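# Move yellow sponges between bench, low shelf and door tote

## Task

Check whether the bench holds a yellow sponge. If it does, finish with one yellow sponge inside the tote near the door and the other resting on top of the low shelf. If the bench has none, move the sponge sitting on top of the low shelf into the tote. Anything placed in the tote must lie fully inside it, not overhanging its rim. The cartons stay on the bench. The robot must not topple or be left leaning, or the task fails. A result that holds only because the robot is still gripping or pressing it does not count.

## Robot and tools

Robot: a simulated Hello Robot Stretch 3 with one arm. It has a two-wheel base (0.33 m long, 0.34 m wide), a lift sliding on a mast, and a telescoping arm that reaches out to the robot's RIGHT side. The base cannot move sideways, so to carry the gripper forward you drive the base. Turns pivot about the point midway between the drive wheels, 0.05 m behind the front edge. With the arm pulled in and the wrist folded, a turn sweeps a 0.28 m radius; an unfolded, level gripper reaches beyond that.

Frames: the base frame has its origin on the floor between the drive wheels, x forward, y left, z up. hand_pose is reported in it, located where the closed fingertips meet. The odometry frame is the base frame as it was at the start. Heading is positive to the left, in -3.142 to 3.142.

Tool execute_actions takes "actions", a list run in order. Each action may hold "robot", "steps" (control steps, 1 to 450, 30 per second, default 1) and "until" (ends the action early once all its conditions hold; only with steps). {"steps": n} alone waits. "robot" is one command, a queue (list of up to 8 commands and {"pause_s": s} waits of at most 15 s, run one after another), or {"stop": true}, which brakes everything and clears the queue. A command can contain:
- "base": exactly one of {"translate_m": d}, a straight drive offset in metres from where the base is when the command starts, forward positive, |d| at most 1; or {"rotate_rad": d}, a turn-in-place offset in radians, counter-clockwise (left) positive, |d| at most 3.2.
- "joints": absolute targets by name; unnamed joints keep their targets. lift_m 0 to 1.1 (arm height on the mast, metres); arm_m 0 to 0.52 (extension, metres); wrist_yaw_rad -1.345 to 4.42 (0 aligns the gripper with the arm, positive swings it toward the front, 3.0 folds it over the base); wrist_pitch_rad -1.57 to 0.451 (0 level, negative tips fingertips down); wrist_roll_rad -2.911 to 2.911 (0 puts the fingers side by side and level); gripper_m -0.089 to 0.179 (larger is wider; the real fingertip gap is less than this by about 0.007 near closed and 0.025 fully open, and is zero below 0.007); head_pan_rad -3.953 to 1.73 (0 ahead, positive left, -1.57 looks along the arm); head_tilt_rad -1.53 to 0.419 (negative down).
- "contact_limits": {"arm_m": e}, motor effort percent 1 to 100 at which that arm motion halts; it applies until arm_m's next command.
Motions begin together and carry on across later actions and while you think. A new command takes over immediately and discards the rest of an older queue. Any invalid value rejects the entire call, and nothing runs.

To wait for everything to settle use "until": {"robot": {"status": "ended"}} with steps 450. Other conditions compare fields, e.g. {"lift_m": [">", 0.3]} or {"base_status": ["!=", "moving"]}; operators =, !=, <, <=, >, >=. "any" instead of "robot" fires when any single motion or the queue finishes.



Cameras: head_camera and nav_camera ride on the head, aimed by head_pan_rad and head_tilt_rad; wrist_camera is on the gripper. Each successful result has one image from each camera.

Results: base_status shows progress as (done so far of goal). joint_goals, joint_status, measured_speeds (per second), motor_effort (percent, bracket = peak since last result; positive pushes toward higher values). Status words: moving, done, off_target (stopped short and may still push), contact_stop (arm or lift pressed something and went slack), time_out, stopped, not_commanded, torque_fault (a wrist servo shut off for 10 s and goes limp). refusals and queue (idle, running, done, dropped, stopped), queue_left. Lines starting refused:, dropped: or replaced: explain what happened, counting from 0. robot.on_its_own reports goals the robot changed itself, slack or off joints, motors under load at rest, and base tilt of 3 degrees or more. lidar_m: 12 distances in 30-degree sectors counter-clockwise from straight ahead (4th left, 7th behind, 10th right), plane 0.17 m up. wrist_depth_mm and head_depth_mm: 7x7 median depth grids.

Speed: full base speed (0.30 m/s, 1.9 rad/s) only when stowed: lift_m under 0.30, arm_m under 0.03, wrist_yaw_rad above 2.54; otherwise 0.10 m/s and 0.63 rad/s.

Gripping: close to a gripper_m below the object's width (lower squeezes harder); to let go, open at least 0.02 beyond where the pads first touched. Neither reading nor done proves a hold; check the cameras. Over-squeezing triggers a stall guard that weakens grip.

Avoid: folding or unfolding the wrist unless lift_m is 0.32 to 0.95, wrist_pitch_rad -0.4 and roll near 0; once folded the lift may drop to 0.25. With wrist_yaw_rad below -0.4 keep pitch at -0.5 or lower. Pushing on rigid things with the gripper above about 0.45 m, pushing again after a contact_stop, or driving while holding or hooking something fixed can tip the robot. If it snags or leans, reverse the last move in small steps, pull the gripper free, and if still tipped lower lift_m to about 0.2. Avoid dropping, slamming or shoving objects; a loose object may occasionally be nudged by an outside push.

Each tool is called after "Call:" as name(argument=value, ...), one argument or row to a line, values as JSON.

## Session

Call:
execute_actions(
  actions=[],
)

Scene clock: 0.00 s.
robot.base_odometry: x=+0.000 y=+0.000 heading=+0.000 (m, m, rad; robot's odometry frame)
robot.turned_by_wheels: +0.000 (rad since the last result)
robot.turned_by_imu: +0.000 (rad since the last result)
robot.base_tilt: forward=-0.1 right=-1.5 (deg)
robot.lidar_m: 2.10 2.23 0.88 0.84 0.86 1.14 1.95 2.00 1.46 1.38 1.41 1.84
robot.head_depth_mm: 2284 2378 2419 2414 2436 2446 2248 / 2258 2357 2386 2425 2462 2466 2252 / 2245 2390 2380 2447 2443 2451 2265 / 2213 2380 2339 2350 2344 2384 2137 / 2180 2244 2325 2374 2363 2373 2115 / 2204 2306 2351 2340 2373 2394 2153 / 2175 2323 2321 2360 2264 2391 2141
robot.base_status: not_commanded
robot.joint_positions: lift_m=+0.348 arm_m=-0.001 wrist_yaw_rad=+2.879 wrist_pitch_rad=-0.394 wrist_roll_rad=+0.013 gripper_m=+0.037 head_pan_rad=+0.006 head_tilt_rad=+0.015
robot.joint_goals: lift_m=+0.348 arm_m=-0.001 wrist_yaw_rad=+2.879 wrist_pitch_rad=-0.394 wrist_roll_rad=+0.013 gripper_m=+0.037 head_pan_rad=+0.006 head_tilt_rad=+0.015
robot.joint_status: lift_m=not_commanded arm_m=not_commanded wrist_yaw_rad=not_commanded wrist_pitch_rad=not_commanded wrist_roll_rad=not_commanded gripper_m=not_commanded head_pan_rad=not_commanded head_tilt_rad=not_commanded
robot.measured_speeds: translate_m=+0.000 rotate_rad=+0.000 lift_m=+0.000 arm_m=+0.000 wrist_yaw_rad=+0.000 wrist_pitch_rad=+0.000 wrist_roll_rad=+0.000 head_pan_rad=+0.000 head_tilt_rad=+0.000
robot: refusals=0 queue=idle queue_left=0
robot.motor_effort: left_wheel=+0 right_wheel=+0 lift_m=+34 arm_m=+0 wrist_yaw_rad=+0 wrist_pitch_rad=+4 wrist_roll_rad=+0 gripper_m=+0 head_pan_rad=+1 head_tilt_rad=+2 (%)
robot.hand_pose: x=+0.0378 y=+0.0760 z=+0.3662 quat_wxyz=(+0.229, +0.709, +0.045, +0.665) (m; robot's base frame)
robot.wrist_depth_mm: - - - - - - - / - 793 830 898 - - - / - 870 889 - - - - / 785 850 866 837 868 864 885 / 657 - 703 686 694 694 694 / 559 - 556 573 554 575 577 / 481 482 514 488 496 514 512
pictures: head_camera (sideways: a quarter turn clockwise sets it upright), nav_camera (sideways: a quarter turn counterclockwise sets it upright), wrist_camera
Images, in order (width x height): head_camera 896x504, nav_camera 672x504, wrist_camera 644x364.

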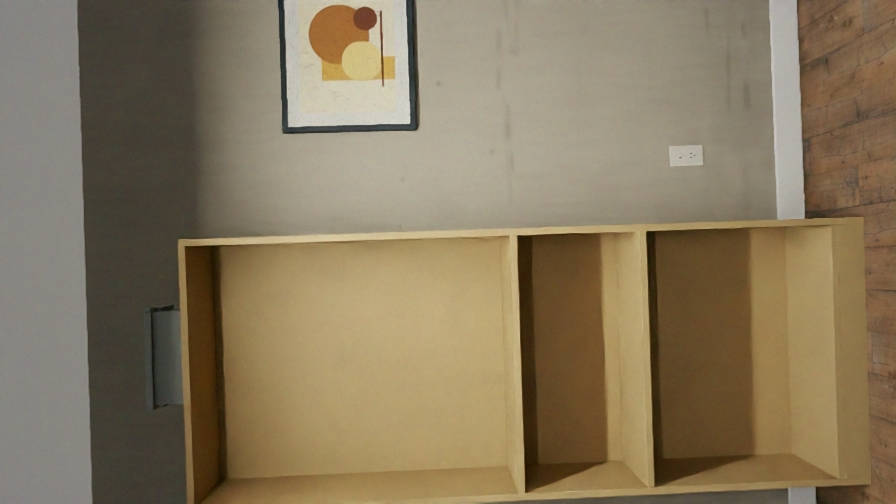

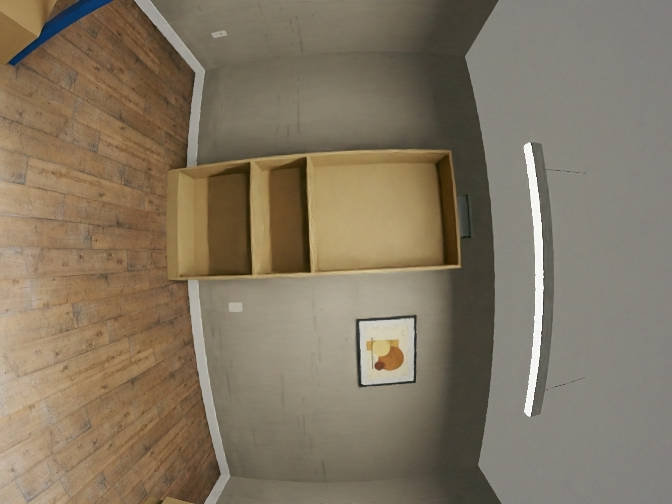

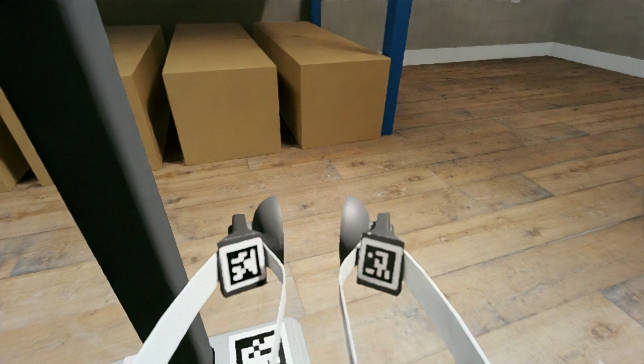

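Call:
execute_actions(
  actions=[
    {"robot":{"joints":{"head_pan_rad":1.5,"head_tilt_rad":-0.6}},"steps":150,"until":{"robot":{"status":"ended"}}},
  ],
)

Scene clock: 1.43 s.
robot.base_odometry: x=+0.000 y=+0.000 heading=+0.000 (m, m, rad; robot's odometry frame)
robot.turned_by_wheels: +0.000 (rad since the last result)
robot.turned_by_imu: +0.000 (rad since the last result)
robot.base_tilt: forward=-0.2 right=-1.5 (deg)
robot.lidar_m: 2.10 2.22 0.88 0.84 0.86 1.14 1.95 2.00 1.46 1.38 1.41 1.84
robot.head_depth_mm: 1577 1173 951 2079 1360 1372 1247 / 1524 1052 947 1686 1359 1385 1245 / 1497 1032 944 1759 1458 1388 1253 / 1510 1021 931 1724 1383 1374 1253 / 1490 1027 927 1781 1422 1375 1267 / 1459 1015 919 1808 1452 1348 1272 / 1460 998 911 1755 1413 1288 1322
robot.base_status: not_commanded
robot.joint_positions: lift_m=+0.348 arm_m=-0.001 wrist_yaw_rad=+2.879 wrist_pitch_rad=-0.394 wrist_roll_rad=+0.013 gripper_m=+0.037 head_pan_rad=+1.493 head_tilt_rad=-0.592
robot.joint_goals: lift_m=+0.348 arm_m=-0.001 wrist_yaw_rad=+2.879 wrist_pitch_rad=-0.394 wrist_roll_rad=+0.013 gripper_m=+0.037 head_pan_rad=+1.500 head_tilt_rad=-0.600
robot.joint_status: lift_m=not_commanded arm_m=not_commanded wrist_yaw_rad=not_commanded wrist_pitch_rad=not_commanded wrist_roll_rad=not_commanded gripper_m=not_commanded head_pan_rad=done head_tilt_rad=done
robot.measured_speeds: translate_m=+0.000 rotate_rad=+0.000 lift_m=+0.000 arm_m=+0.000 wrist_yaw_rad=+0.000 wrist_pitch_rad=+0.000 wrist_roll_rad=+0.000 head_pan_rad=+0.000 head_tilt_rad=+0.000
robot: refusals=0 queue=done queue_left=0
robot.motor_effort: left_wheel=+0(0) right_wheel=+0(0) lift_m=+34(34) arm_m=+0(1) wrist_yaw_rad=-1(1) wrist_pitch_rad=+4(4) wrist_roll_rad=+0(0) gripper_m=-1(0) head_pan_rad=+3(33) head_tilt_rad=-5(44) (%)
robot.hand_pose: x=+0.0378 y=+0.0760 z=+0.3662 quat_wxyz=(+0.229, +0.709, +0.045, +0.665) (m; robot's base frame)
robot.wrist_depth_mm: - - - - - - - / - 834 844 902 - - - / - 848 932 - - - - / 782 840 854 843 860 876 885 / 679 - 696 689 691 677 702 / 577 - 546 573 565 587 579 / 485 483 531 495 493 498 511
pictures: head_camera (sideways: a quarter turn clockwise sets it upright), nav_camera (sideways: a quarter turn counterclockwise sets it upright), wrist_camera
camera_calibration (this result's frames):
head_camera: T_world_to_cam=[[-0.068075, -0.580819, -0.811182, 1.08104], [-0.997361, 0.0601684, 0.0406178, -0.0413154], [0.0252159, 0.811806, -0.583382, 0.71727], [0, 0, 0, 1]] pos_world=[0.0142984, 0.0480868, 1.29704]
nav_camera: T_world_to_cam=[[0.0872249, 0.573238, 0.814733, -1.01895], [0.996085, -0.0619842, -0.0630289, 0.123587], [0.0143701, 0.817041, -0.5764, 0.703517], [0, 0, 0, 1]] pos_world=[-0.0443351, 0.0169568, 1.24347]
wrist_camera: T_world_to_cam=[[0.954749, -0.297403, 0.00226986, -0.0180269], [-0.162753, -0.52884, -0.83297, 0.376333], [0.248929, 0.794908, -0.553313, 0.302548], [0, 0, 0, 1]] pos_world=[0.00314748, -0.0468394, 0.48092]
Images, in order (width x height): head_camera 896x504, nav_camera 672x504, wrist_camera 644x364.

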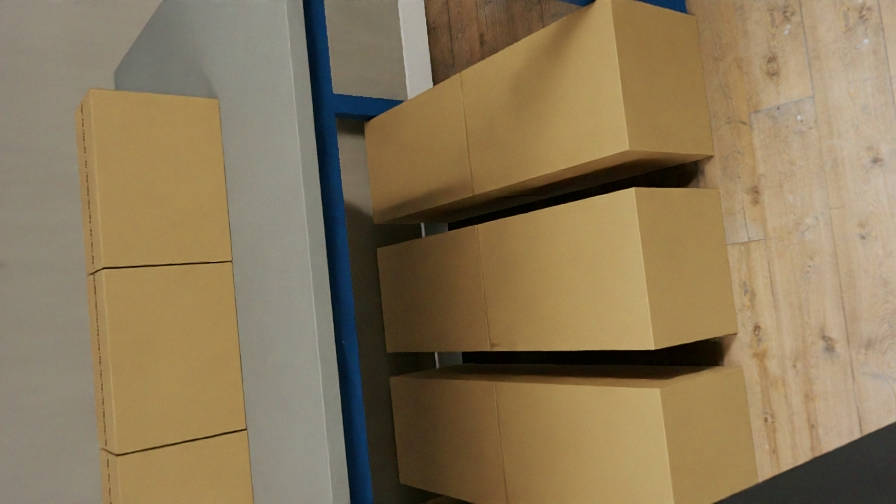

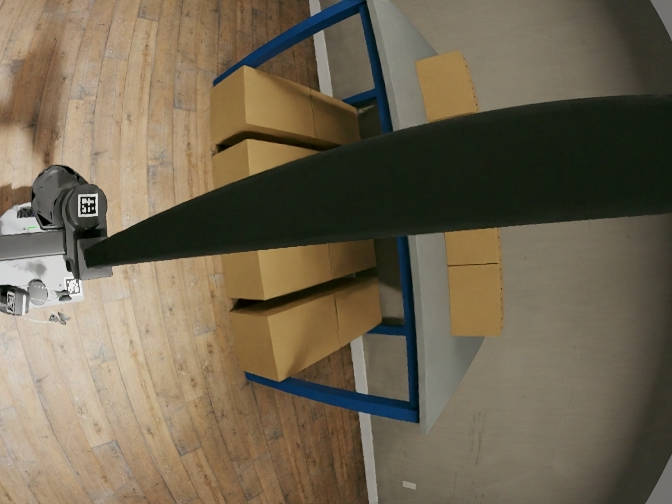

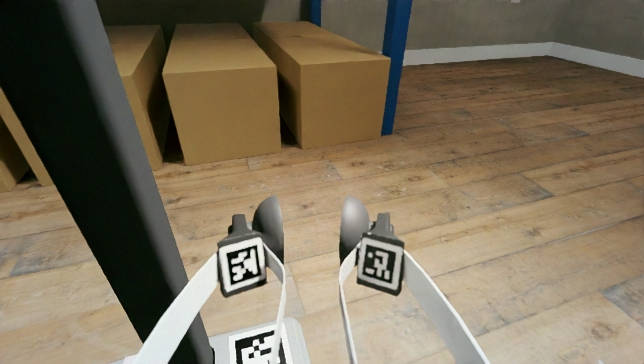

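Call:
execute_actions(
  actions=[
    {"robot":{"joints":{"head_pan_rad":-1.57,"head_tilt_rad":-0.5}},"steps":150,"until":{"robot":{"status":"ended"}}},
  ],
)

Call:
execute_actions(
  actions=[
    {"robot":{"joints":{"head_pan_rad":-3.0,"head_tilt_rad":-0.5}},"steps":150,"until":{"robot":{"status":"ended"}}},
  ],
)

Scene clock: 3.53 s.
robot.base_odometry: x=+0.000 y=+0.000 heading=+0.000 (m, m, rad; robot's odometry frame)
robot.turned_by_wheels: +0.000 (rad since the last result)
robot.turned_by_imu: +0.000 (rad since the last result)
robot.base_tilt: forward=-0.1 right=-1.6 (deg)
robot.lidar_m: 2.10 2.23 0.88 0.84 0.86 1.14 1.95 2.01 1.46 1.38 1.41 1.84
robot.head_depth_mm: 1761 1865 1494 2157 1855 1528 1304 / 1752 1680 1422 1608 1785 1543 1310 / 1744 1720 1426 1629 1775 1551 1318 / 1736 1749 1423 1592 1793 1554 1325 / 1738 1794 1405 1573 1754 1570 1323 / 1740 1842 1410 1567 1780 1570 1329 / 1733 1806 1399 1547 1775 1604 1341
robot.base_status: not_commanded
robot.joint_positions: lift_m=+0.348 arm_m=-0.001 wrist_yaw_rad=+2.879 wrist_pitch_rad=-0.394 wrist_roll_rad=+0.013 gripper_m=+0.037 head_pan_rad=-1.563 head_tilt_rad=-0.507
robot.joint_goals: lift_m=+0.348 arm_m=-0.001 wrist_yaw_rad=+2.879 wrist_pitch_rad=-0.394 wrist_roll_rad=+0.013 gripper_m=+0.037 head_pan_rad=-1.570 head_tilt_rad=-0.500
robot.joint_status: lift_m=not_commanded arm_m=not_commanded wrist_yaw_rad=not_commanded wrist_pitch_rad=not_commanded wrist_roll_rad=not_commanded gripper_m=not_commanded head_pan_rad=done head_tilt_rad=done
robot.measured_speeds: translate_m=+0.000 rotate_rad=+0.000 lift_m=+0.000 arm_m=+0.000 wrist_yaw_rad=+0.000 wrist_pitch_rad=+0.000 wrist_roll_rad=+0.000 head_pan_rad=+0.000 head_tilt_rad=+0.000
robot: refusals=0 queue=done queue_left=0
robot.motor_effort: left_wheel=-1(1) right_wheel=+0(0) lift_m=+34(34) arm_m=+0(0) wrist_yaw_rad=+0(0) wrist_pitch_rad=+4(4) wrist_roll_rad=+0(0) gripper_m=+0(0) head_pan_rad=-1(31) head_tilt_rad=+4(16) (%)
robot.hand_pose: x=+0.0378 y=+0.0760 z=+0.3662 quat_wxyz=(+0.229, +0.709, +0.045, +0.665) (m; robot's base frame)
robot.wrist_depth_mm: - - - - - - - / - 805 824 945 - - - / - 877 890 - - - - / 800 846 835 862 817 896 882 / 672 - 701 684 685 703 692 / 572 - 549 579 567 574 589 / 485 496 522 487 484 499 501
pictures: head_camera (sideways: a quarter turn clockwise sets it upright), nav_camera (sideways: a quarter turn counterclockwise sets it upright), wrist_camera
camera_calibration (this result's frames):
head_camera: T_world_to_cam=[[0.0184617, 0.513788, -0.857719, 1.14119], [0.998815, 0.0291649, 0.0389689, -0.0513498], [0.045037, -0.857422, -0.51264, 0.625111], [0, 0, 0, 1]] pos_world=[0.00206758, -0.0488453, 1.30127]
nav_camera: T_world_to_cam=[[-0.0381947, -0.507602, 0.860745, -1.07818], [-0.997684, -0.0291492, -0.0614612, 0.133715], [0.0562879, -0.861098, -0.505313, 0.610773], [0, 0, 0, 1]] pos_world=[0.0578454, -0.0174506, 1.24488]
wrist_camera: T_world_to_cam=[[0.954749, -0.297404, 0.00226988, -0.0180269], [-0.162753, -0.52884, -0.83297, 0.376333], [0.248929, 0.794908, -0.553313, 0.302548], [0, 0, 0, 1]] pos_world=[0.0031475, -0.0468394, 0.480919]
Images, in order (width x height): head_camera 896x504, nav_camera 672x504, wrist_camera 644x364.

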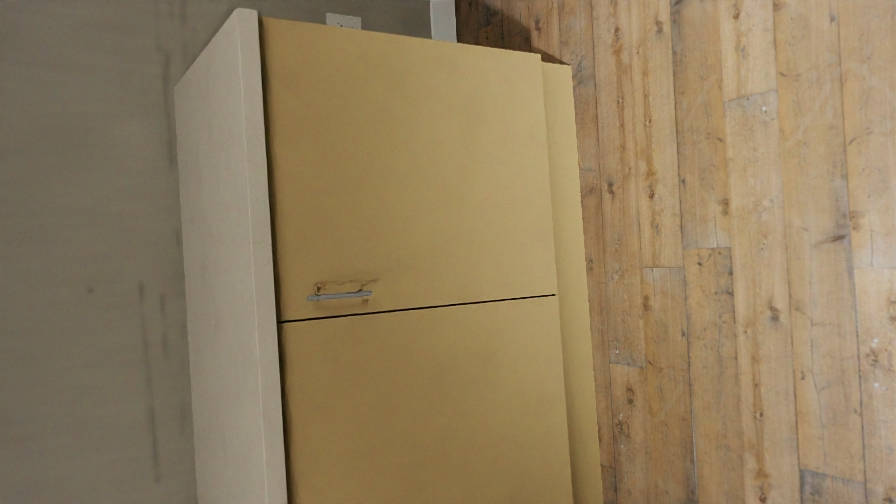

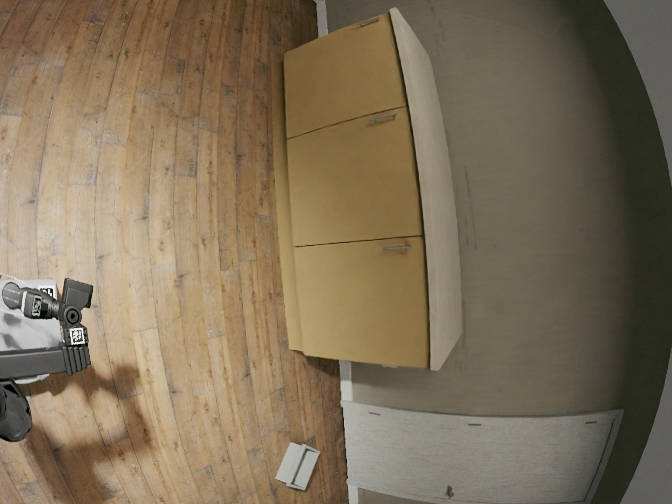

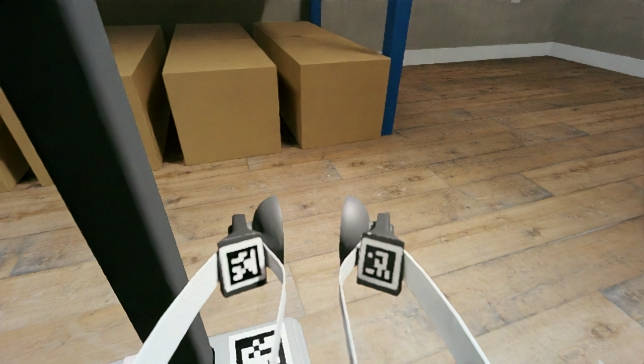

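Scene clock: 4.80 s.
robot.base_odometry: x=+0.000 y=+0.000 heading=+0.000 (m, m, rad; robot's odometry frame)
robot.turned_by_wheels: +0.000 (rad since the last result)
robot.turned_by_imu: +0.000 (rad since the last result)
robot.base_tilt: forward=-0.2 right=-1.5 (deg)
robot.lidar_m: 2.11 2.24 0.88 0.83 0.86 1.14 1.95 2.00 1.46 1.38 1.41 1.83
robot.head_depth_mm: 2003 2160 2398 2424 1895 1536 1299 / 2004 2197 2405 2342 1878 1556 1304 / 2016 2213 2263 2293 1878 1559 1312 / 2040 2258 2270 2366 1907 1560 1320 / 2068 2274 2272 2369 1914 1574 1326 / 2099 2292 2344 2407 1941 1575 1329 / 2103 2302 2376 2388 1941 1588 1328
robot.base_status: not_commanded
robot.joint_positions: lift_m=+0.348 arm_m=-0.001 wrist_yaw_rad=+2.879 wrist_pitch_rad=-0.394 wrist_roll_rad=+0.013 gripper_m=+0.037 head_pan_rad=-2.993 head_tilt_rad=-0.507
robot.joint_goals: lift_m=+0.348 arm_m=-0.001 wrist_yaw_rad=+2.879 wrist_pitch_rad=-0.394 wrist_roll_rad=+0.013 gripper_m=+0.037 head_pan_rad=-3.000 head_tilt_rad=-0.500
robot.joint_status: lift_m=not_commanded arm_m=not_commanded wrist_yaw_rad=not_commanded wrist_pitch_rad=not_commanded wrist_roll_rad=not_commanded gripper_m=not_commanded head_pan_rad=done head_tilt_rad=done
robot.measured_speeds: translate_m=+0.000 rotate_rad=+0.000 lift_m=+0.000 arm_m=+0.000 wrist_yaw_rad=+0.000 wrist_pitch_rad=+0.000 wrist_roll_rad=+0.000 head_pan_rad=+0.000 head_tilt_rad=+0.000
robot: refusals=0 queue=done queue_left=0
robot.motor_effort: left_wheel=-1(0) right_wheel=-1(0) lift_m=+34(34) arm_m=-1(0) wrist_yaw_rad=+0(0) wrist_pitch_rad=+4(4) wrist_roll_rad=+0(0) gripper_m=+0(0) head_pan_rad=-3(33) head_tilt_rad=+5(5) (%)
robot.hand_pose: x=+0.0378 y=+0.0760 z=+0.3662 quat_wxyz=(+0.229, +0.709, +0.045, +0.665) (m; robot's base frame)
robot.wrist_depth_mm: - - - - - - - / - 837 838 937 - - - / - 867 889 - - - - / 774 822 831 842 859 877 846 / 680 - 705 682 698 696 694 / 560 - 548 577 559 580 581 / 493 487 519 487 505 507 507
pictures: head_camera (sideways: a quarter turn clockwise sets it upright), nav_camera (sideways: a quarter turn counterclockwise sets it upright), wrist_camera
camera_calibration (this result's frames):
head_camera: T_world_to_cam=[[0.511291, 0.0538212, -0.857721, 1.13818], [0.169042, -0.984838, 0.0389689, -0.0462881], [-0.842619, -0.164915, -0.512637, 0.630522], [0, 0, 0, 1]] pos_world=[-0.0428278, -0.002862, 1.30127]
nav_camera: T_world_to_cam=[[-0.507936, -0.0334154, 0.860747, -1.07531], [-0.168868, 0.983721, -0.0614612, 0.128659], [-0.84468, -0.176571, -0.50531, 0.616265], [0, 0, 0, 1]] pos_world=[-0.00391655, -0.0536822, 1.24488]
wrist_camera: T_world_to_cam=[[0.954749, -0.297404, 0.00226976, -0.0180269], [-0.162753, -0.52884, -0.83297, 0.376333], [0.248929, 0.794908, -0.553313, 0.302548], [0, 0, 0, 1]] pos_world=[0.00314751, -0.0468394, 0.480919]
Images, in order (width x height): head_camera 896x504, nav_camera 672x504, wrist_camera 644x364.

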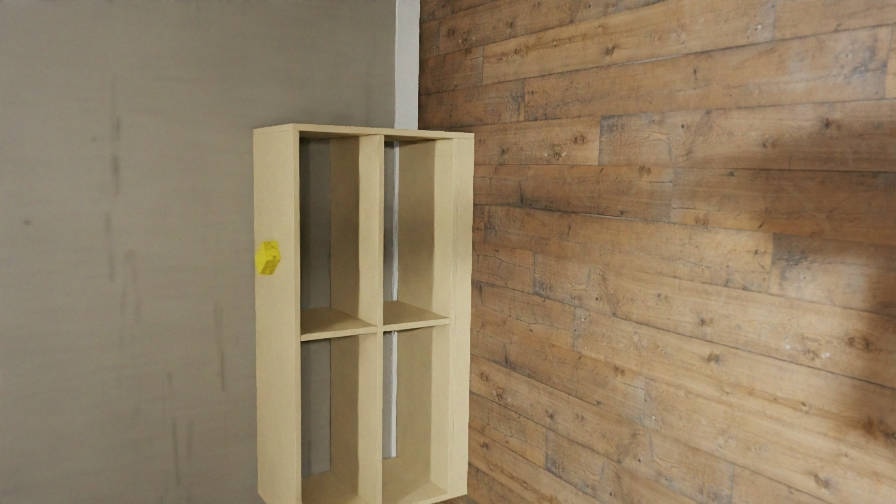

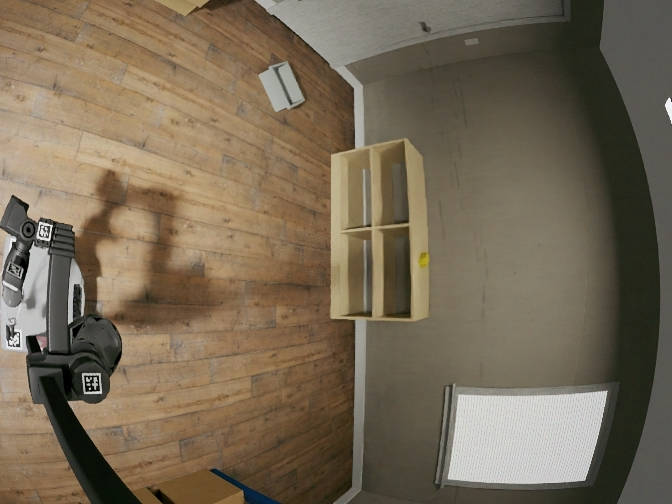

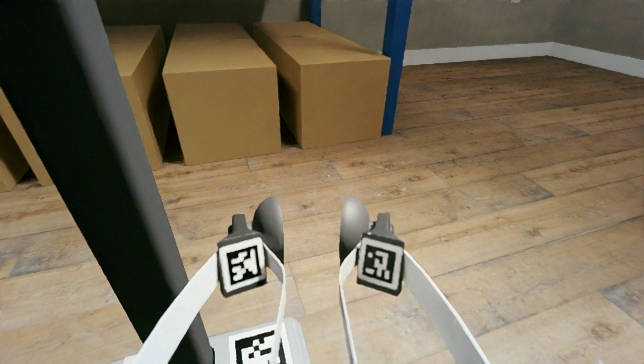

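Call:
execute_actions(
  actions=[
    {"robot":[{"base":{"rotate_rad":-0.33},"joints":{"lift_m":0.27,"head_pan_rad":-1.2,"head_tilt_rad":-0.35}},{"base":{"translate_m":-0.7}},{"base":{"translate_m":-0.7}},{"base":{"rotate_rad":1.9}}],"steps":450,"until":{"robot":{"status":"ended"}}},
  ],
)

Scene clock: 18.43 s.
robot.base_odometry: x=-1.325 y=+0.454 heading=+1.570 (m, m, rad; robot's odometry frame)
robot.turned_by_wheels: +1.570 (rad since the last result)
robot.turned_by_imu: +1.520 (rad since the last result)
robot.base_tilt: forward=-0.2 right=-1.5 (deg)
robot.lidar_m: 1.25 1.28 1.09 1.03 1.05 1.19 2.49 2.07 2.50 1.70 0.55 0.56
robot.head_depth_mm: 3076 3364 3580 3165 2270 1749 1443 / 3295 3538 3730 3219 2279 1776 1464 / 3391 3616 1908 3097 1970 1686 1473 / 3362 3635 1626 2785 1905 1427 1278 / 2816 2956 1383 996 1725 1448 1230 / 2340 2423 1184 1013 738 1401 1145 / 1964 2031 1008 937 712 607 672
robot.base_status: done (rotate_rad +1.8999 of +1.9000)
robot.joint_positions: lift_m=+0.270 arm_m=-0.001 wrist_yaw_rad=+2.879 wrist_pitch_rad=-0.394 wrist_roll_rad=+0.013 gripper_m=+0.037 head_pan_rad=-1.207 head_tilt_rad=-0.358
robot.joint_goals: lift_m=+0.270 arm_m=-0.001 wrist_yaw_rad=+2.879 wrist_pitch_rad=-0.394 wrist_roll_rad=+0.013 gripper_m=+0.037 head_pan_rad=-1.200 head_tilt_rad=-0.350
robot.joint_status: lift_m=done arm_m=not_commanded wrist_yaw_rad=not_commanded wrist_pitch_rad=not_commanded wrist_roll_rad=not_commanded gripper_m=not_commanded head_pan_rad=done head_tilt_rad=done
robot.measured_speeds: translate_m=+0.000 rotate_rad=+0.000 lift_m=+0.000 arm_m=+0.000 wrist_yaw_rad=+0.000 wrist_pitch_rad=+0.000 wrist_roll_rad=+0.000 head_pan_rad=+0.000 head_tilt_rad=+0.000
robot: refusals=0 queue=done queue_left=0
robot.motor_effort: left_wheel=-2(10) right_wheel=+1(10) lift_m=+24(33) arm_m=-1(0) wrist_yaw_rad=-1(1) wrist_pitch_rad=+4(4) wrist_roll_rad=+0(0) gripper_m=-1(1) head_pan_rad=+2(34) head_tilt_rad=+5(26) (%)
robot.hand_pose: x=+0.0378 y=+0.0759 z=+0.2884 quat_wxyz=(+0.229, +0.709, +0.045, +0.665) (m; robot's base frame)
robot.wrist_depth_mm: - 864 890 - - - - / - 890 - - - - - / - 938 955 976 940 - 974 / 659 706 704 721 731 708 718 / 560 - 593 585 580 583 580 / 479 - - 484 483 488 489 / 435 - - 413 416 418 419
pictures: head_camera (sideways: a quarter turn clockwise sets it upright), nav_camera (sideways: a quarter turn counterclockwise sets it upright), wrist_camera
camera_calibration (this result's frames):
head_camera: T_world_to_cam=[[-0.114429, 0.363838, -0.924407, 1.22899], [0.924072, 0.380574, 0.0354031, -0.0462588], [0.364686, -0.850168, -0.379762, 0.450255], [0, 0, 0, 1]] pos_world=[0.0191765, -0.0467562, 1.30871]
nav_camera: T_world_to_cam=[[0.0936425, -0.364563, 0.926458, -1.16471], [-0.92183, -0.383283, -0.0576476, 0.128299], [0.376112, -0.848639, -0.371957, 0.435292], [0, 0, 0, 1]] pos_world=[0.0636171, -0.00602742, 1.24836]
wrist_camera: T_world_to_cam=[[0.954749, -0.297403, 0.00229094, -0.0178659], [-0.162871, -0.529277, -0.83267, 0.31144], [0.248851, 0.794618, -0.553765, 0.259735], [0, 0, 0, 1]] pos_world=[0.00314673, -0.0468653, 0.403199]
Images, in order (width x height): head_camera 896x504, nav_camera 672x504, wrist_camera 644x364.

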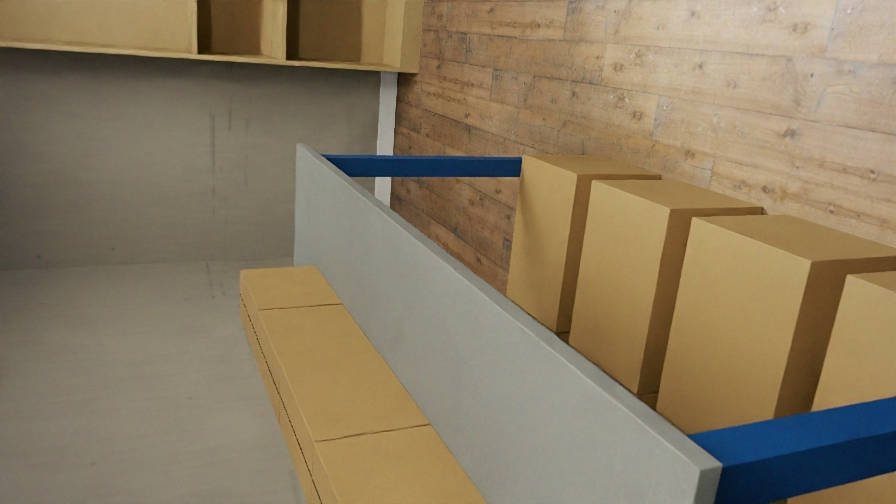

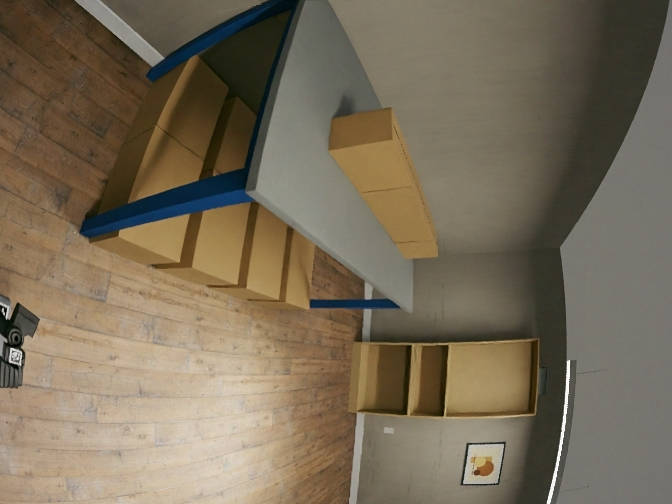

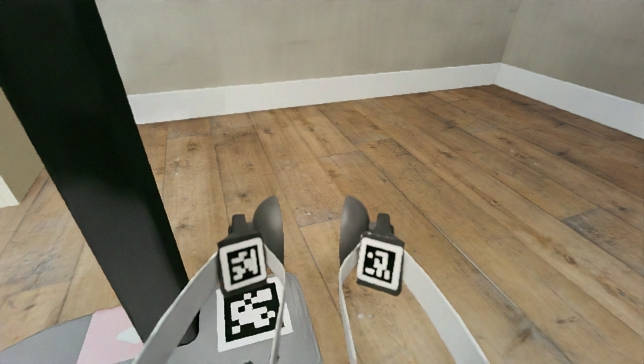

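Call:
execute_actions(
  actions=[
    {"robot":[{"base":{"rotate_rad":0.05},"joints":{"head_pan_rad":-1.57,"head_tilt_rad":-0.4}},{"base":{"translate_m":0.85}}],"steps":450,"until":{"robot":{"status":"ended"}}},
  ],
)

Scene clock: 24.27 s.
robot.base_odometry: x=-1.366 y=+1.303 heading=+1.620 (m, m, rad; robot's odometry frame)
robot.turned_by_wheels: +0.050 (rad since the last result)
robot.turned_by_imu: +0.055 (rad since the last result)
robot.base_tilt: forward=-0.1 right=-1.6 (deg)
robot.lidar_m: 0.40 0.42 0.57 1.04 1.08 1.41 2.53 0.61 0.48 0.47 0.48 0.42
robot.head_depth_mm: 3248 3377 747 663 643 507 1086 / 3260 3414 907 803 648 510 1153 / 3280 3515 1328 897 652 514 1152 / 3296 3509 1467 911 659 516 1158 / 3245 3486 1480 917 662 518 1160 / 1943 1887 1507 925 667 523 1167 / 1296 1281 1244 937 670 527 1083
robot.base_status: done (translate_m +0.8500 of +0.8500)
robot.joint_positions: lift_m=+0.270 arm_m=-0.001 wrist_yaw_rad=+2.879 wrist_pitch_rad=-0.394 wrist_roll_rad=+0.013 gripper_m=+0.037 head_pan_rad=-1.563 head_tilt_rad=-0.395
robot.joint_goals: lift_m=+0.270 arm_m=-0.001 wrist_yaw_rad=+2.879 wrist_pitch_rad=-0.394 wrist_roll_rad=+0.013 gripper_m=+0.037 head_pan_rad=-1.570 head_tilt_rad=-0.400
robot.joint_status: lift_m=done arm_m=not_commanded wrist_yaw_rad=not_commanded wrist_pitch_rad=not_commanded wrist_roll_rad=not_commanded gripper_m=not_commanded head_pan_rad=done head_tilt_rad=done
robot.measured_speeds: translate_m=+0.000 rotate_rad=+0.000 lift_m=+0.000 arm_m=+0.000 wrist_yaw_rad=+0.000 wrist_pitch_rad=+0.000 wrist_roll_rad=+0.000 head_pan_rad=+0.000 head_tilt_rad=+0.000
robot: refusals=0 queue=done queue_left=0
robot.motor_effort: left_wheel=-3(11) right_wheel=+2(8) lift_m=+23(24) arm_m=+0(0) wrist_yaw_rad=+0(1) wrist_pitch_rad=+4(4) wrist_roll_rad=+0(0) gripper_m=-1(0) head_pan_rad=-2(21) head_tilt_rad=-3(12) (%)
robot.hand_pose: x=+0.0378 y=+0.0759 z=+0.2884 quat_wxyz=(+0.229, +0.709, +0.045, +0.665) (m; robot's base frame)
robot.wrist_depth_mm: - 870 912 974 633 447 338 / - 941 - - 648 457 342 / - 927 927 933 699 479 353 / 687 694 710 720 679 486 361 / 555 - 582 575 591 479 371 / 473 - - 484 477 476 374 / 431 - - 413 420 413 373
pictures: head_camera (sideways: a quarter turn clockwise sets it upright), nav_camera (sideways: a quarter turn counterclockwise sets it upright), wrist_camera
camera_calibration (this result's frames):
head_camera: T_world_to_cam=[[0.0193113, 0.414542, -0.909825, 1.20915], [0.998785, 0.0332688, 0.0363576, -0.0479555], [0.0453406, -0.909422, -0.413396, 0.495972], [0, 0, 0, 1]] pos_world=[0.00205949, -0.0485986, 1.30689]
nav_camera: T_world_to_cam=[[-0.0390458, -0.408055, 0.912122, -1.14519], [-0.997634, -0.0357711, -0.0587093, 0.130141], [0.0565843, -0.912256, -0.405693, 0.481144], [0, 0, 0, 1]] pos_world=[0.0578927, -0.0237179, 1.24739]
wrist_camera: T_world_to_cam=[[0.954749, -0.297403, 0.00229093, -0.017866], [-0.162871, -0.529277, -0.83267, 0.311439], [0.248851, 0.794618, -0.553765, 0.259734], [0, 0, 0, 1]] pos_world=[0.00314673, -0.0468654, 0.403199]
Images, in order (width x height): head_camera 896x504, nav_camera 672x504, wrist_camera 644x364.

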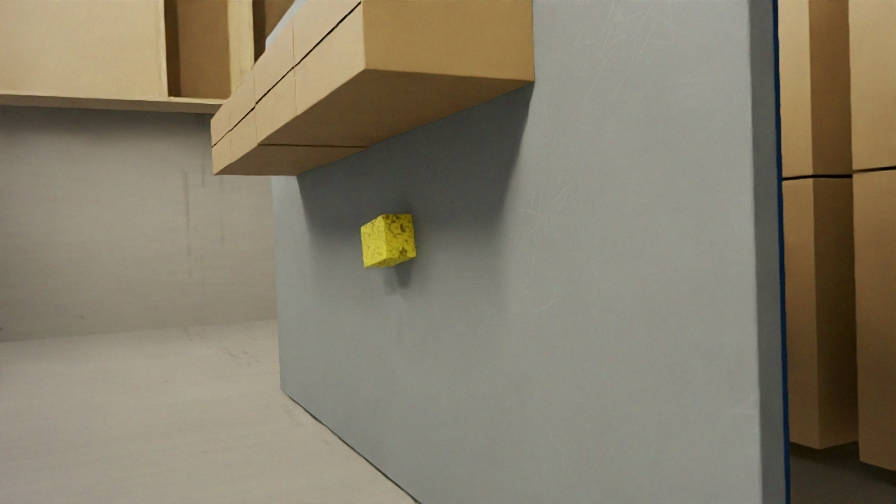

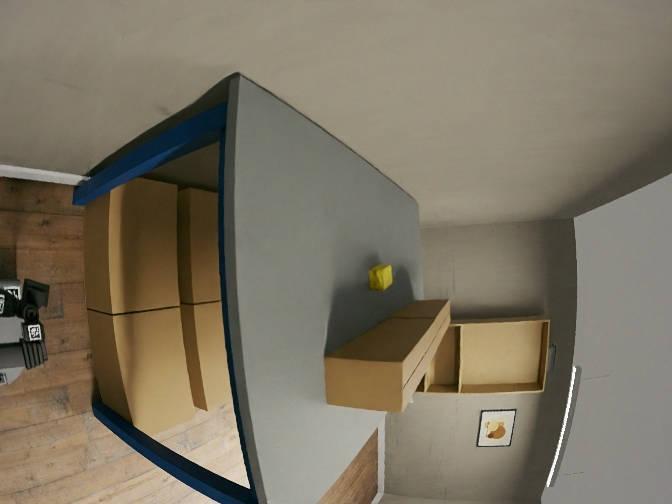

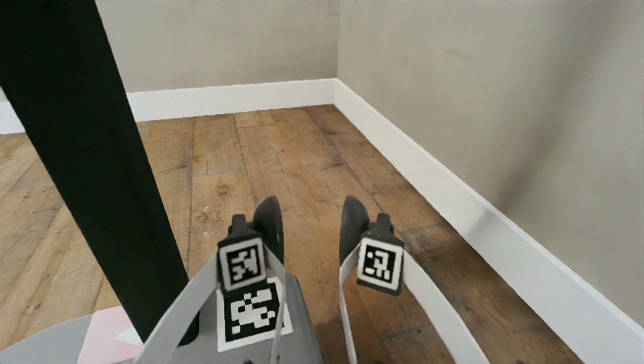

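Call:
execute_actions(
  actions=[
    {"robot":{"joints":{"lift_m":0.94,"wrist_pitch_rad":-0.4,"head_tilt_rad":-0.55}},"steps":1},
    {"robot":[{"base":{"rotate_rad":-1.23}},{"base":{"translate_m":0.18}}],"steps":400,"until":{"robot":{"queue":"done","lift_m":[">",0.86]}}},
    {"robot":{"base":{"rotate_rad":1.23}},"steps":300,"until":{"robot":{"status":"ended"}}},
  ],
)

Scene clock: 34.27 s.
robot.base_odometry: x=-1.200 y=+1.371 heading=+1.620 (m, m, rad; robot's odometry frame)
robot.turned_by_wheels: +0.000 (rad since the last result)
robot.turned_by_imu: +0.003 (rad since the last result)
robot.base_tilt: forward=-0.2 right=-1.5 (deg)
robot.lidar_m: 0.34 0.36 0.49 1.21 1.25 1.55 2.89 0.43 0.31 0.30 0.31 0.35
robot.head_depth_mm: 3082 804 733 651 548 - - / 3090 1084 914 676 535 472 - / 3131 1455 841 679 538 474 - / 3118 1487 941 687 541 - - / 3064 1503 947 692 544 472 - / 1645 1404 957 698 545 451 392 / 1102 1078 940 704 551 454 386
robot.base_status: done (rotate_rad +1.2299 of +1.2300)
robot.joint_positions: lift_m=+0.940 arm_m=-0.001 wrist_yaw_rad=+2.879 wrist_pitch_rad=-0.415 wrist_roll_rad=+0.013 gripper_m=+0.037 head_pan_rad=-1.563 head_tilt_rad=-0.543
robot.joint_goals: lift_m=+0.940 arm_m=-0.001 wrist_yaw_rad=+2.879 wrist_pitch_rad=-0.400 wrist_roll_rad=+0.013 gripper_m=+0.037 head_pan_rad=-1.570 head_tilt_rad=-0.550
robot.joint_status: lift_m=done arm_m=not_commanded wrist_yaw_rad=not_commanded wrist_pitch_rad=done wrist_roll_rad=not_commanded gripper_m=not_commanded head_pan_rad=done head_tilt_rad=done
robot.measured_speeds: translate_m=+0.000 rotate_rad=+0.000 lift_m=+0.000 arm_m=+0.000 wrist_yaw_rad=+0.000 wrist_pitch_rad=+0.000 wrist_roll_rad=+0.000 head_pan_rad=+0.000 head_tilt_rad=+0.000
robot: refusals=0 queue=done queue_left=0
robot.motor_effort: left_wheel=-3(10) right_wheel=+2(6) lift_m=+44(49) arm_m=+0(0) wrist_yaw_rad=-1(0) wrist_pitch_rad=+4(3) wrist_roll_rad=+0(0) gripper_m=+0(0) head_pan_rad=-2(2) head_tilt_rad=-4(24) (%)
robot.hand_pose: x=+0.0371 y=+0.0735 z=+0.9529 quat_wxyz=(+0.236, +0.709, +0.053, +0.663) (m; robot's base frame)
robot.wrist_depth_mm: - - - - 545 376 289 / - - - - 568 388 295 / - - - - 605 404 302 / - - - - 629 412 311 / - - - - 625 427 313 / - - - - 624 442 327 / - - - - 777 438 332
pictures: head_camera (sideways: a quarter turn clockwise sets it upright), nav_camera (sideways: a quarter turn counterclockwise sets it upright), wrist_camera
camera_calibration (this result's frames):
head_camera: T_world_to_cam=[[0.018425, 0.544424, -0.838608, 1.11627], [0.998837, 0.0273593, 0.039707, -0.052309], [0.0445611, -0.838364, -0.543287, 0.664988], [0, 0, 0, 1]] pos_world=[0.00204836, -0.0487888, 1.29946]
nav_camera: T_world_to_cam=[[-0.0381547, -0.538344, 0.841861, -1.05355], [-0.997712, -0.0265317, -0.0621844, 0.134654], [0.0558126, -0.842307, -0.5361, 0.650834], [0, 0, 0, 1]] pos_world=[0.0578228, -0.0153991, 1.24423]
wrist_camera: T_world_to_cam=[[0.954759, -0.297365, 0.00310356, -0.0202737], [-0.167314, -0.545769, -0.821062, 0.853666], [0.245849, 0.783397, -0.570831, 0.647047], [0, 0, 0, 1]] pos_world=[0.003111, -0.0470184, 1.07033]
Images, in order (width x height): head_camera 896x504, nav_camera 672x504, wrist_camera 644x364.

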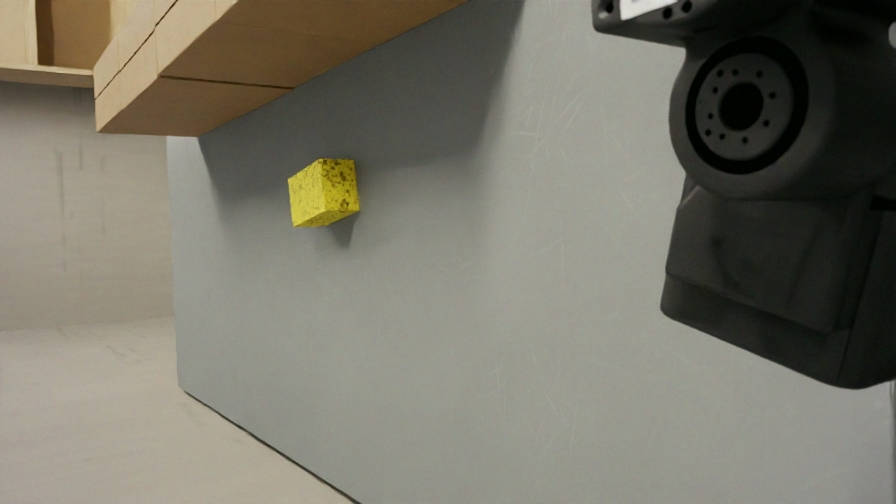

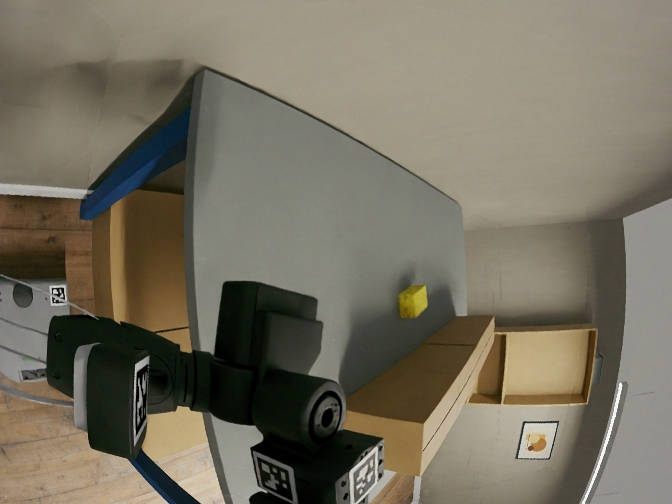

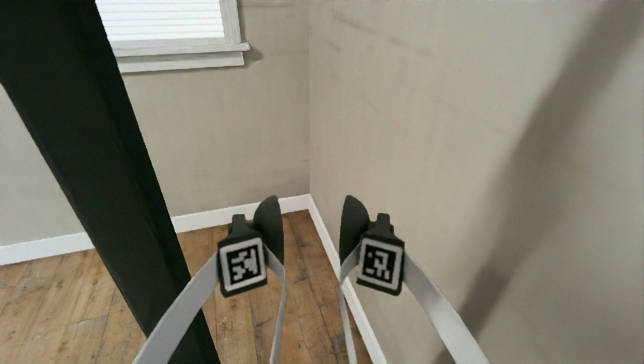

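Call:
execute_actions(
  actions=[
    {"robot":{"joints":{"wrist_yaw_rad":1.7}},"steps":90,"until":{"robot":{"wrist_yaw_rad":["<",2.2]}}},
    {"robot":{"joints":{"lift_m":0.975,"wrist_pitch_rad":-0.3}},"steps":90,"until":{"robot":{"lift_m":[">",0.96]}}},
    {"robot":{"joints":{"wrist_yaw_rad":0.0,"arm_m":0.27,"gripper_m":0.13}},"steps":300,"until":{"robot":{"status":"ended"}}},
  ],
)

Scene clock: 38.73 s.
robot.base_odometry: x=-1.200 y=+1.371 heading=+1.620 (m, m, rad; robot's odometry frame)
robot.turned_by_wheels: +0.000 (rad since the last result)
robot.turned_by_imu: +0.001 (rad since the last result)
robot.base_tilt: forward=-0.2 right=-1.4 (deg)
robot.lidar_m: 0.34 0.36 0.49 1.21 1.24 1.54 2.89 0.42 0.31 0.30 0.31 0.35
robot.head_depth_mm: 3051 882 734 649 530 439 376 / 3057 1073 - 650 534 442 377 / 3166 1586 - 635 537 444 378 / 3137 1477 939 684 540 446 380 / 3052 1503 946 690 544 449 382 / 1652 1408 955 696 548 451 385 / 1103 1077 940 700 550 454 385
robot.base_status: done (rotate_rad +1.2299 of +1.2300)
robot.joint_positions: lift_m=+0.975 arm_m=+0.270 wrist_yaw_rad=+0.002 wrist_pitch_rad=-0.320 wrist_roll_rad=+0.013 gripper_m=+0.130 head_pan_rad=-1.563 head_tilt_rad=-0.543
robot.joint_goals: lift_m=+0.975 arm_m=+0.270 wrist_yaw_rad=+0.000 wrist_pitch_rad=-0.300 wrist_roll_rad=+0.013 gripper_m=+0.130 head_pan_rad=-1.570 head_tilt_rad=-0.550
robot.joint_status: lift_m=done arm_m=done wrist_yaw_rad=done wrist_pitch_rad=done wrist_roll_rad=not_commanded gripper_m=done head_pan_rad=done head_tilt_rad=done
robot.measured_speeds: translate_m=+0.000 rotate_rad=+0.000 lift_m=+0.000 arm_m=+0.000 wrist_yaw_rad=+0.000 wrist_pitch_rad=+0.000 wrist_roll_rad=+0.000 head_pan_rad=+0.000 head_tilt_rad=+0.000
robot: refusals=0 queue=done queue_left=0
robot.motor_effort: left_wheel=-3(3) right_wheel=+2(2) lift_m=+44(45) arm_m=+2(1) wrist_yaw_rad=-3(2) wrist_pitch_rad=+5(6) wrist_roll_rad=+0(0) gripper_m=+0(99) head_pan_rad=-2(1) head_tilt_rad=-5(5) (%)
robot.hand_pose: x=-0.0210 y=-0.6504 z=+1.0099 quat_wxyz=(+0.694, +0.113, -0.702, -0.113) (m; robot's base frame)
robot.wrist_depth_mm: 447 664 - - 718 - - / 442 671 953 - 531 287 196 / 443 567 563 589 512 291 195 / 388 401 406 341 417 289 197 / 311 327 319 316 321 268 196 / 255 248 256 260 261 243 197 / 222 216 218 219 221 224 188
pictures: head_camera (sideways: a quarter turn clockwise sets it upright), nav_camera (sideways: a quarter turn counterclockwise sets it upright), wrist_camera
camera_calibration (this result's frames):
head_camera: T_world_to_cam=[[0.0184348, 0.544424, -0.838608, 1.11627], [0.998837, 0.0273413, 0.039707, -0.052309], [0.0445461, -0.838365, -0.543287, 0.664988], [0, 0, 0, 1]] pos_world=[0.00204748, -0.0487887, 1.29946]
nav_camera: T_world_to_cam=[[-0.0381644, -0.538344, 0.841861, -1.05355], [-0.997712, -0.0265137, -0.0621844, 0.134654], [0.0557974, -0.842308, -0.5361, 0.650834], [0, 0, 0, 1]] pos_world=[0.0578226, -0.0154, 1.24423]
wrist_camera: T_world_to_cam=[[-0.999312, 0.0370856, -0.000654057, 0.0000886081], [0.0187442, 0.489708, -0.871685, 1.22419], [-0.0320067, -0.871097, -0.490066, 0.0974365], [0, 0, 0, 1]] pos_world=[-0.0197393, -0.514624, 1.11486]
Images, in order (width x height): head_camera 896x504, nav_camera 672x504, wrist_camera 644x364.

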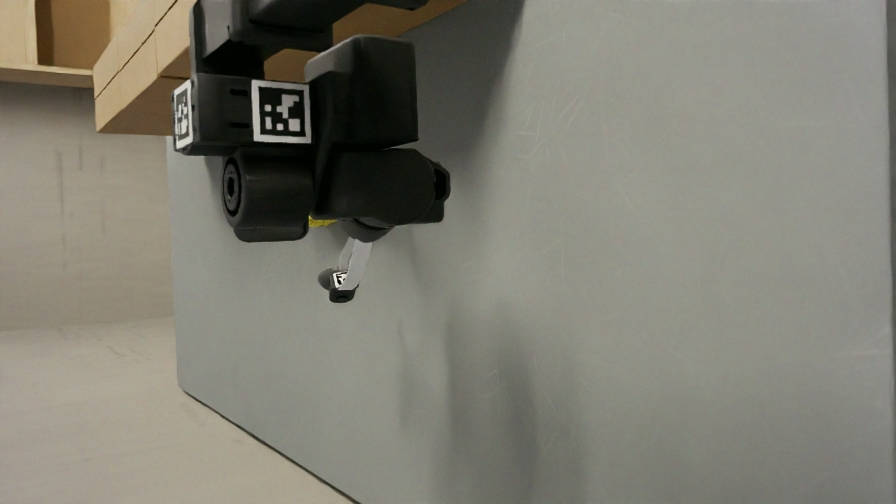

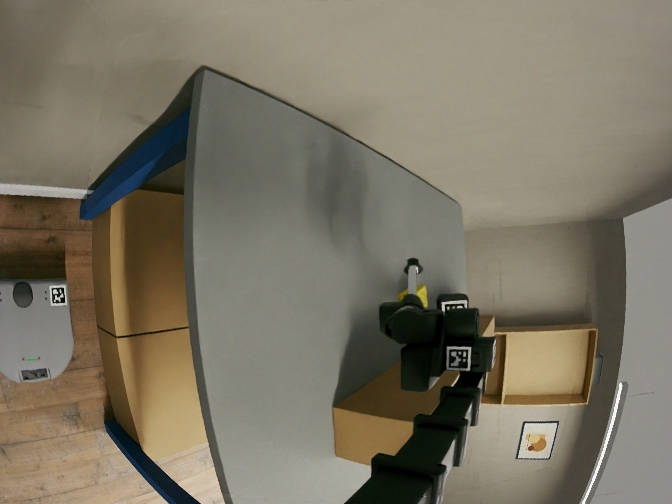

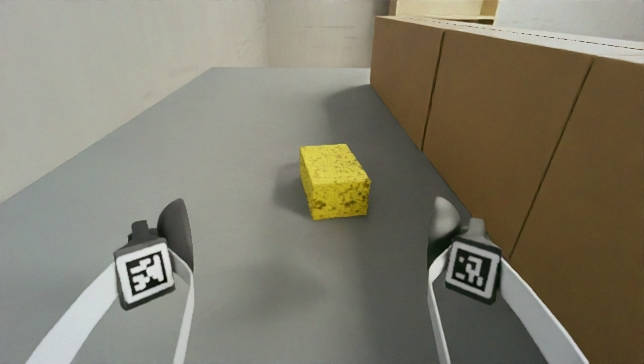

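Call:
execute_actions(
  actions=[
    {"robot":{"base":{"translate_m":-0.025},"joints":{"lift_m":0.915,"arm_m":0.40}},"steps":300,"until":{"robot":{"status":"ended"}}},
  ],
)

Scene clock: 41.50 s.
robot.base_odometry: x=-1.199 y=+1.346 heading=+1.620 (m, m, rad; robot's odometry frame)
robot.turned_by_wheels: +0.000 (rad since the last result)
robot.turned_by_imu: +0.000 (rad since the last result)
robot.base_tilt: forward=-0.1 right=-1.5 (deg)
robot.lidar_m: 0.37 0.38 0.52 1.21 1.25 1.53 2.86 0.42 0.31 0.30 0.31 0.37
robot.head_depth_mm: 3069 747 - 625 529 440 375 / 3021 978 - 674 534 441 377 / 3109 1456 - 655 536 444 378 / 3149 1477 942 684 541 446 380 / 3071 1500 942 690 544 450 382 / 1787 1449 956 693 548 452 384 / 1177 1158 962 703 551 454 385
robot.base_status: done (translate_m -0.0250 of -0.0250)
robot.joint_positions: lift_m=+0.915 arm_m=+0.400 wrist_yaw_rad=+0.002 wrist_pitch_rad=-0.319 wrist_roll_rad=+0.013 gripper_m=+0.130 head_pan_rad=-1.563 head_tilt_rad=-0.543
robot.joint_goals: lift_m=+0.915 arm_m=+0.400 wrist_yaw_rad=+0.000 wrist_pitch_rad=-0.300 wrist_roll_rad=+0.013 gripper_m=+0.130 head_pan_rad=-1.570 head_tilt_rad=-0.550
robot.joint_status: lift_m=done arm_m=done wrist_yaw_rad=done wrist_pitch_rad=done wrist_roll_rad=not_commanded gripper_m=done head_pan_rad=done head_tilt_rad=done
robot.measured_speeds: translate_m=+0.000 rotate_rad=+0.000 lift_m=+0.000 arm_m=+0.000 wrist_yaw_rad=+0.000 wrist_pitch_rad=+0.000 wrist_roll_rad=+0.000 head_pan_rad=+0.000 head_tilt_rad=+0.000
robot: refusals=0 queue=done queue_left=0
robot.motor_effort: left_wheel=-3(7) right_wheel=+1(4) lift_m=+24(42) arm_m=+2(1) wrist_yaw_rad=-1(2) wrist_pitch_rad=+5(5) wrist_roll_rad=+0(0) gripper_m=+0(0) head_pan_rad=-3(3) head_tilt_rad=-4(5) (%)
robot.hand_pose: x=-0.0210 y=-0.7805 z=+0.9508 quat_wxyz=(+0.694, +0.113, -0.702, -0.113) (m; robot's base frame)
robot.wrist_depth_mm: 472 708 - - 451 249 169 / 475 606 681 700 453 249 169 / 392 401 403 411 383 245 168 / 283 284 290 202 294 245 169 / 223 233 224 189 227 217 169 / 184 176 183 184 185 188 169 / - 155 155 156 157 158 155
pictures: head_camera (sideways: a quarter turn clockwise sets it upright), nav_camera (sideways: a quarter turn counterclockwise sets it upright), wrist_camera
camera_calibration (this result's frames):
head_camera: T_world_to_cam=[[0.0184353, 0.544424, -0.838608, 1.11627], [0.998837, 0.0273403, 0.039707, -0.052309], [0.0445453, -0.838365, -0.543287, 0.664988], [0, 0, 0, 1]] pos_world=[0.00204744, -0.0487887, 1.29946]
nav_camera: T_world_to_cam=[[-0.0381649, -0.538344, 0.841861, -1.05355], [-0.997712, -0.0265127, -0.0621844, 0.134654], [0.0557966, -0.842308, -0.5361, 0.650834], [0, 0, 0, 1]] pos_world=[0.0578225, -0.0154, 1.24423]
wrist_camera: T_world_to_cam=[[-0.999303, 0.0373324, -0.000664752, 0.0050171], [0.0188656, 0.489466, -0.871818, 1.23627], [-0.0322217, -0.871223, -0.489829, -0.0451399], [0, 0, 0, 1]] pos_world=[-0.019764, -0.644628, 1.0557]
Images, in order (width x height): head_camera 896x504, nav_camera 672x504, wrist_camera 644x364.

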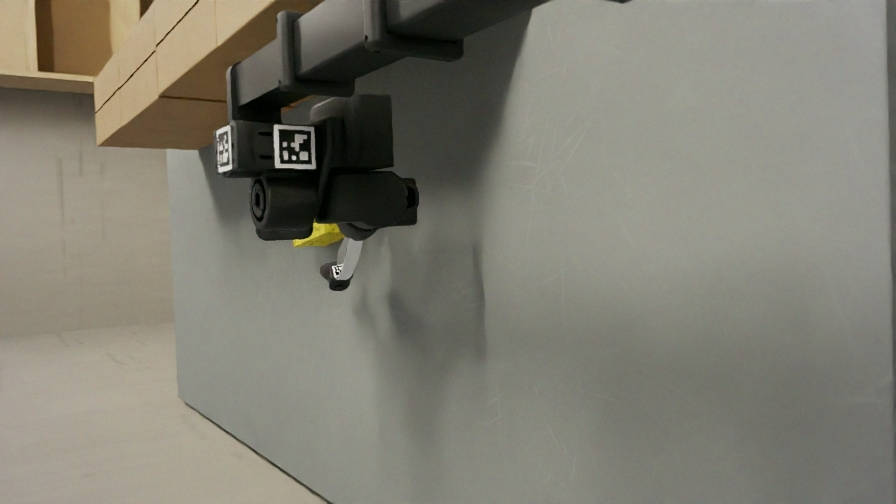

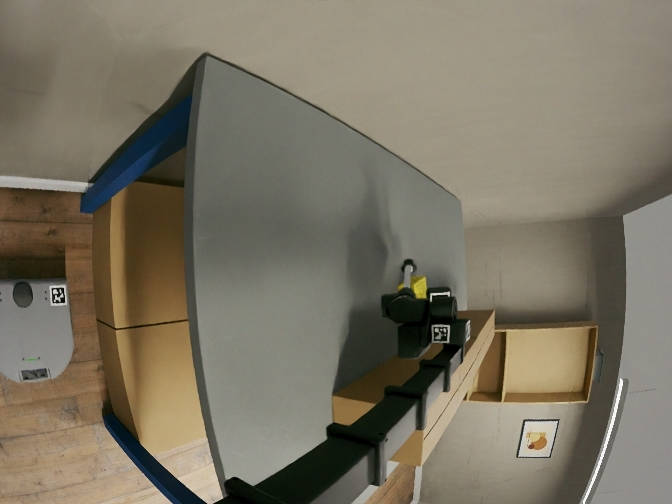

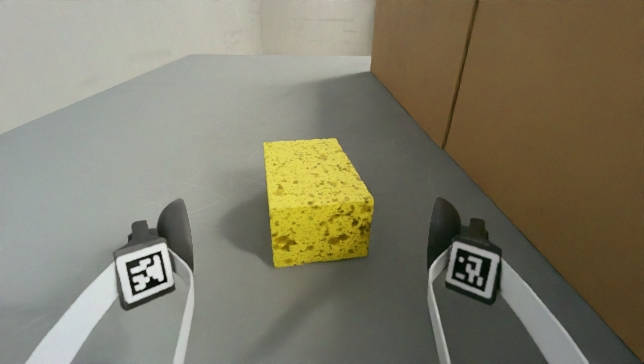

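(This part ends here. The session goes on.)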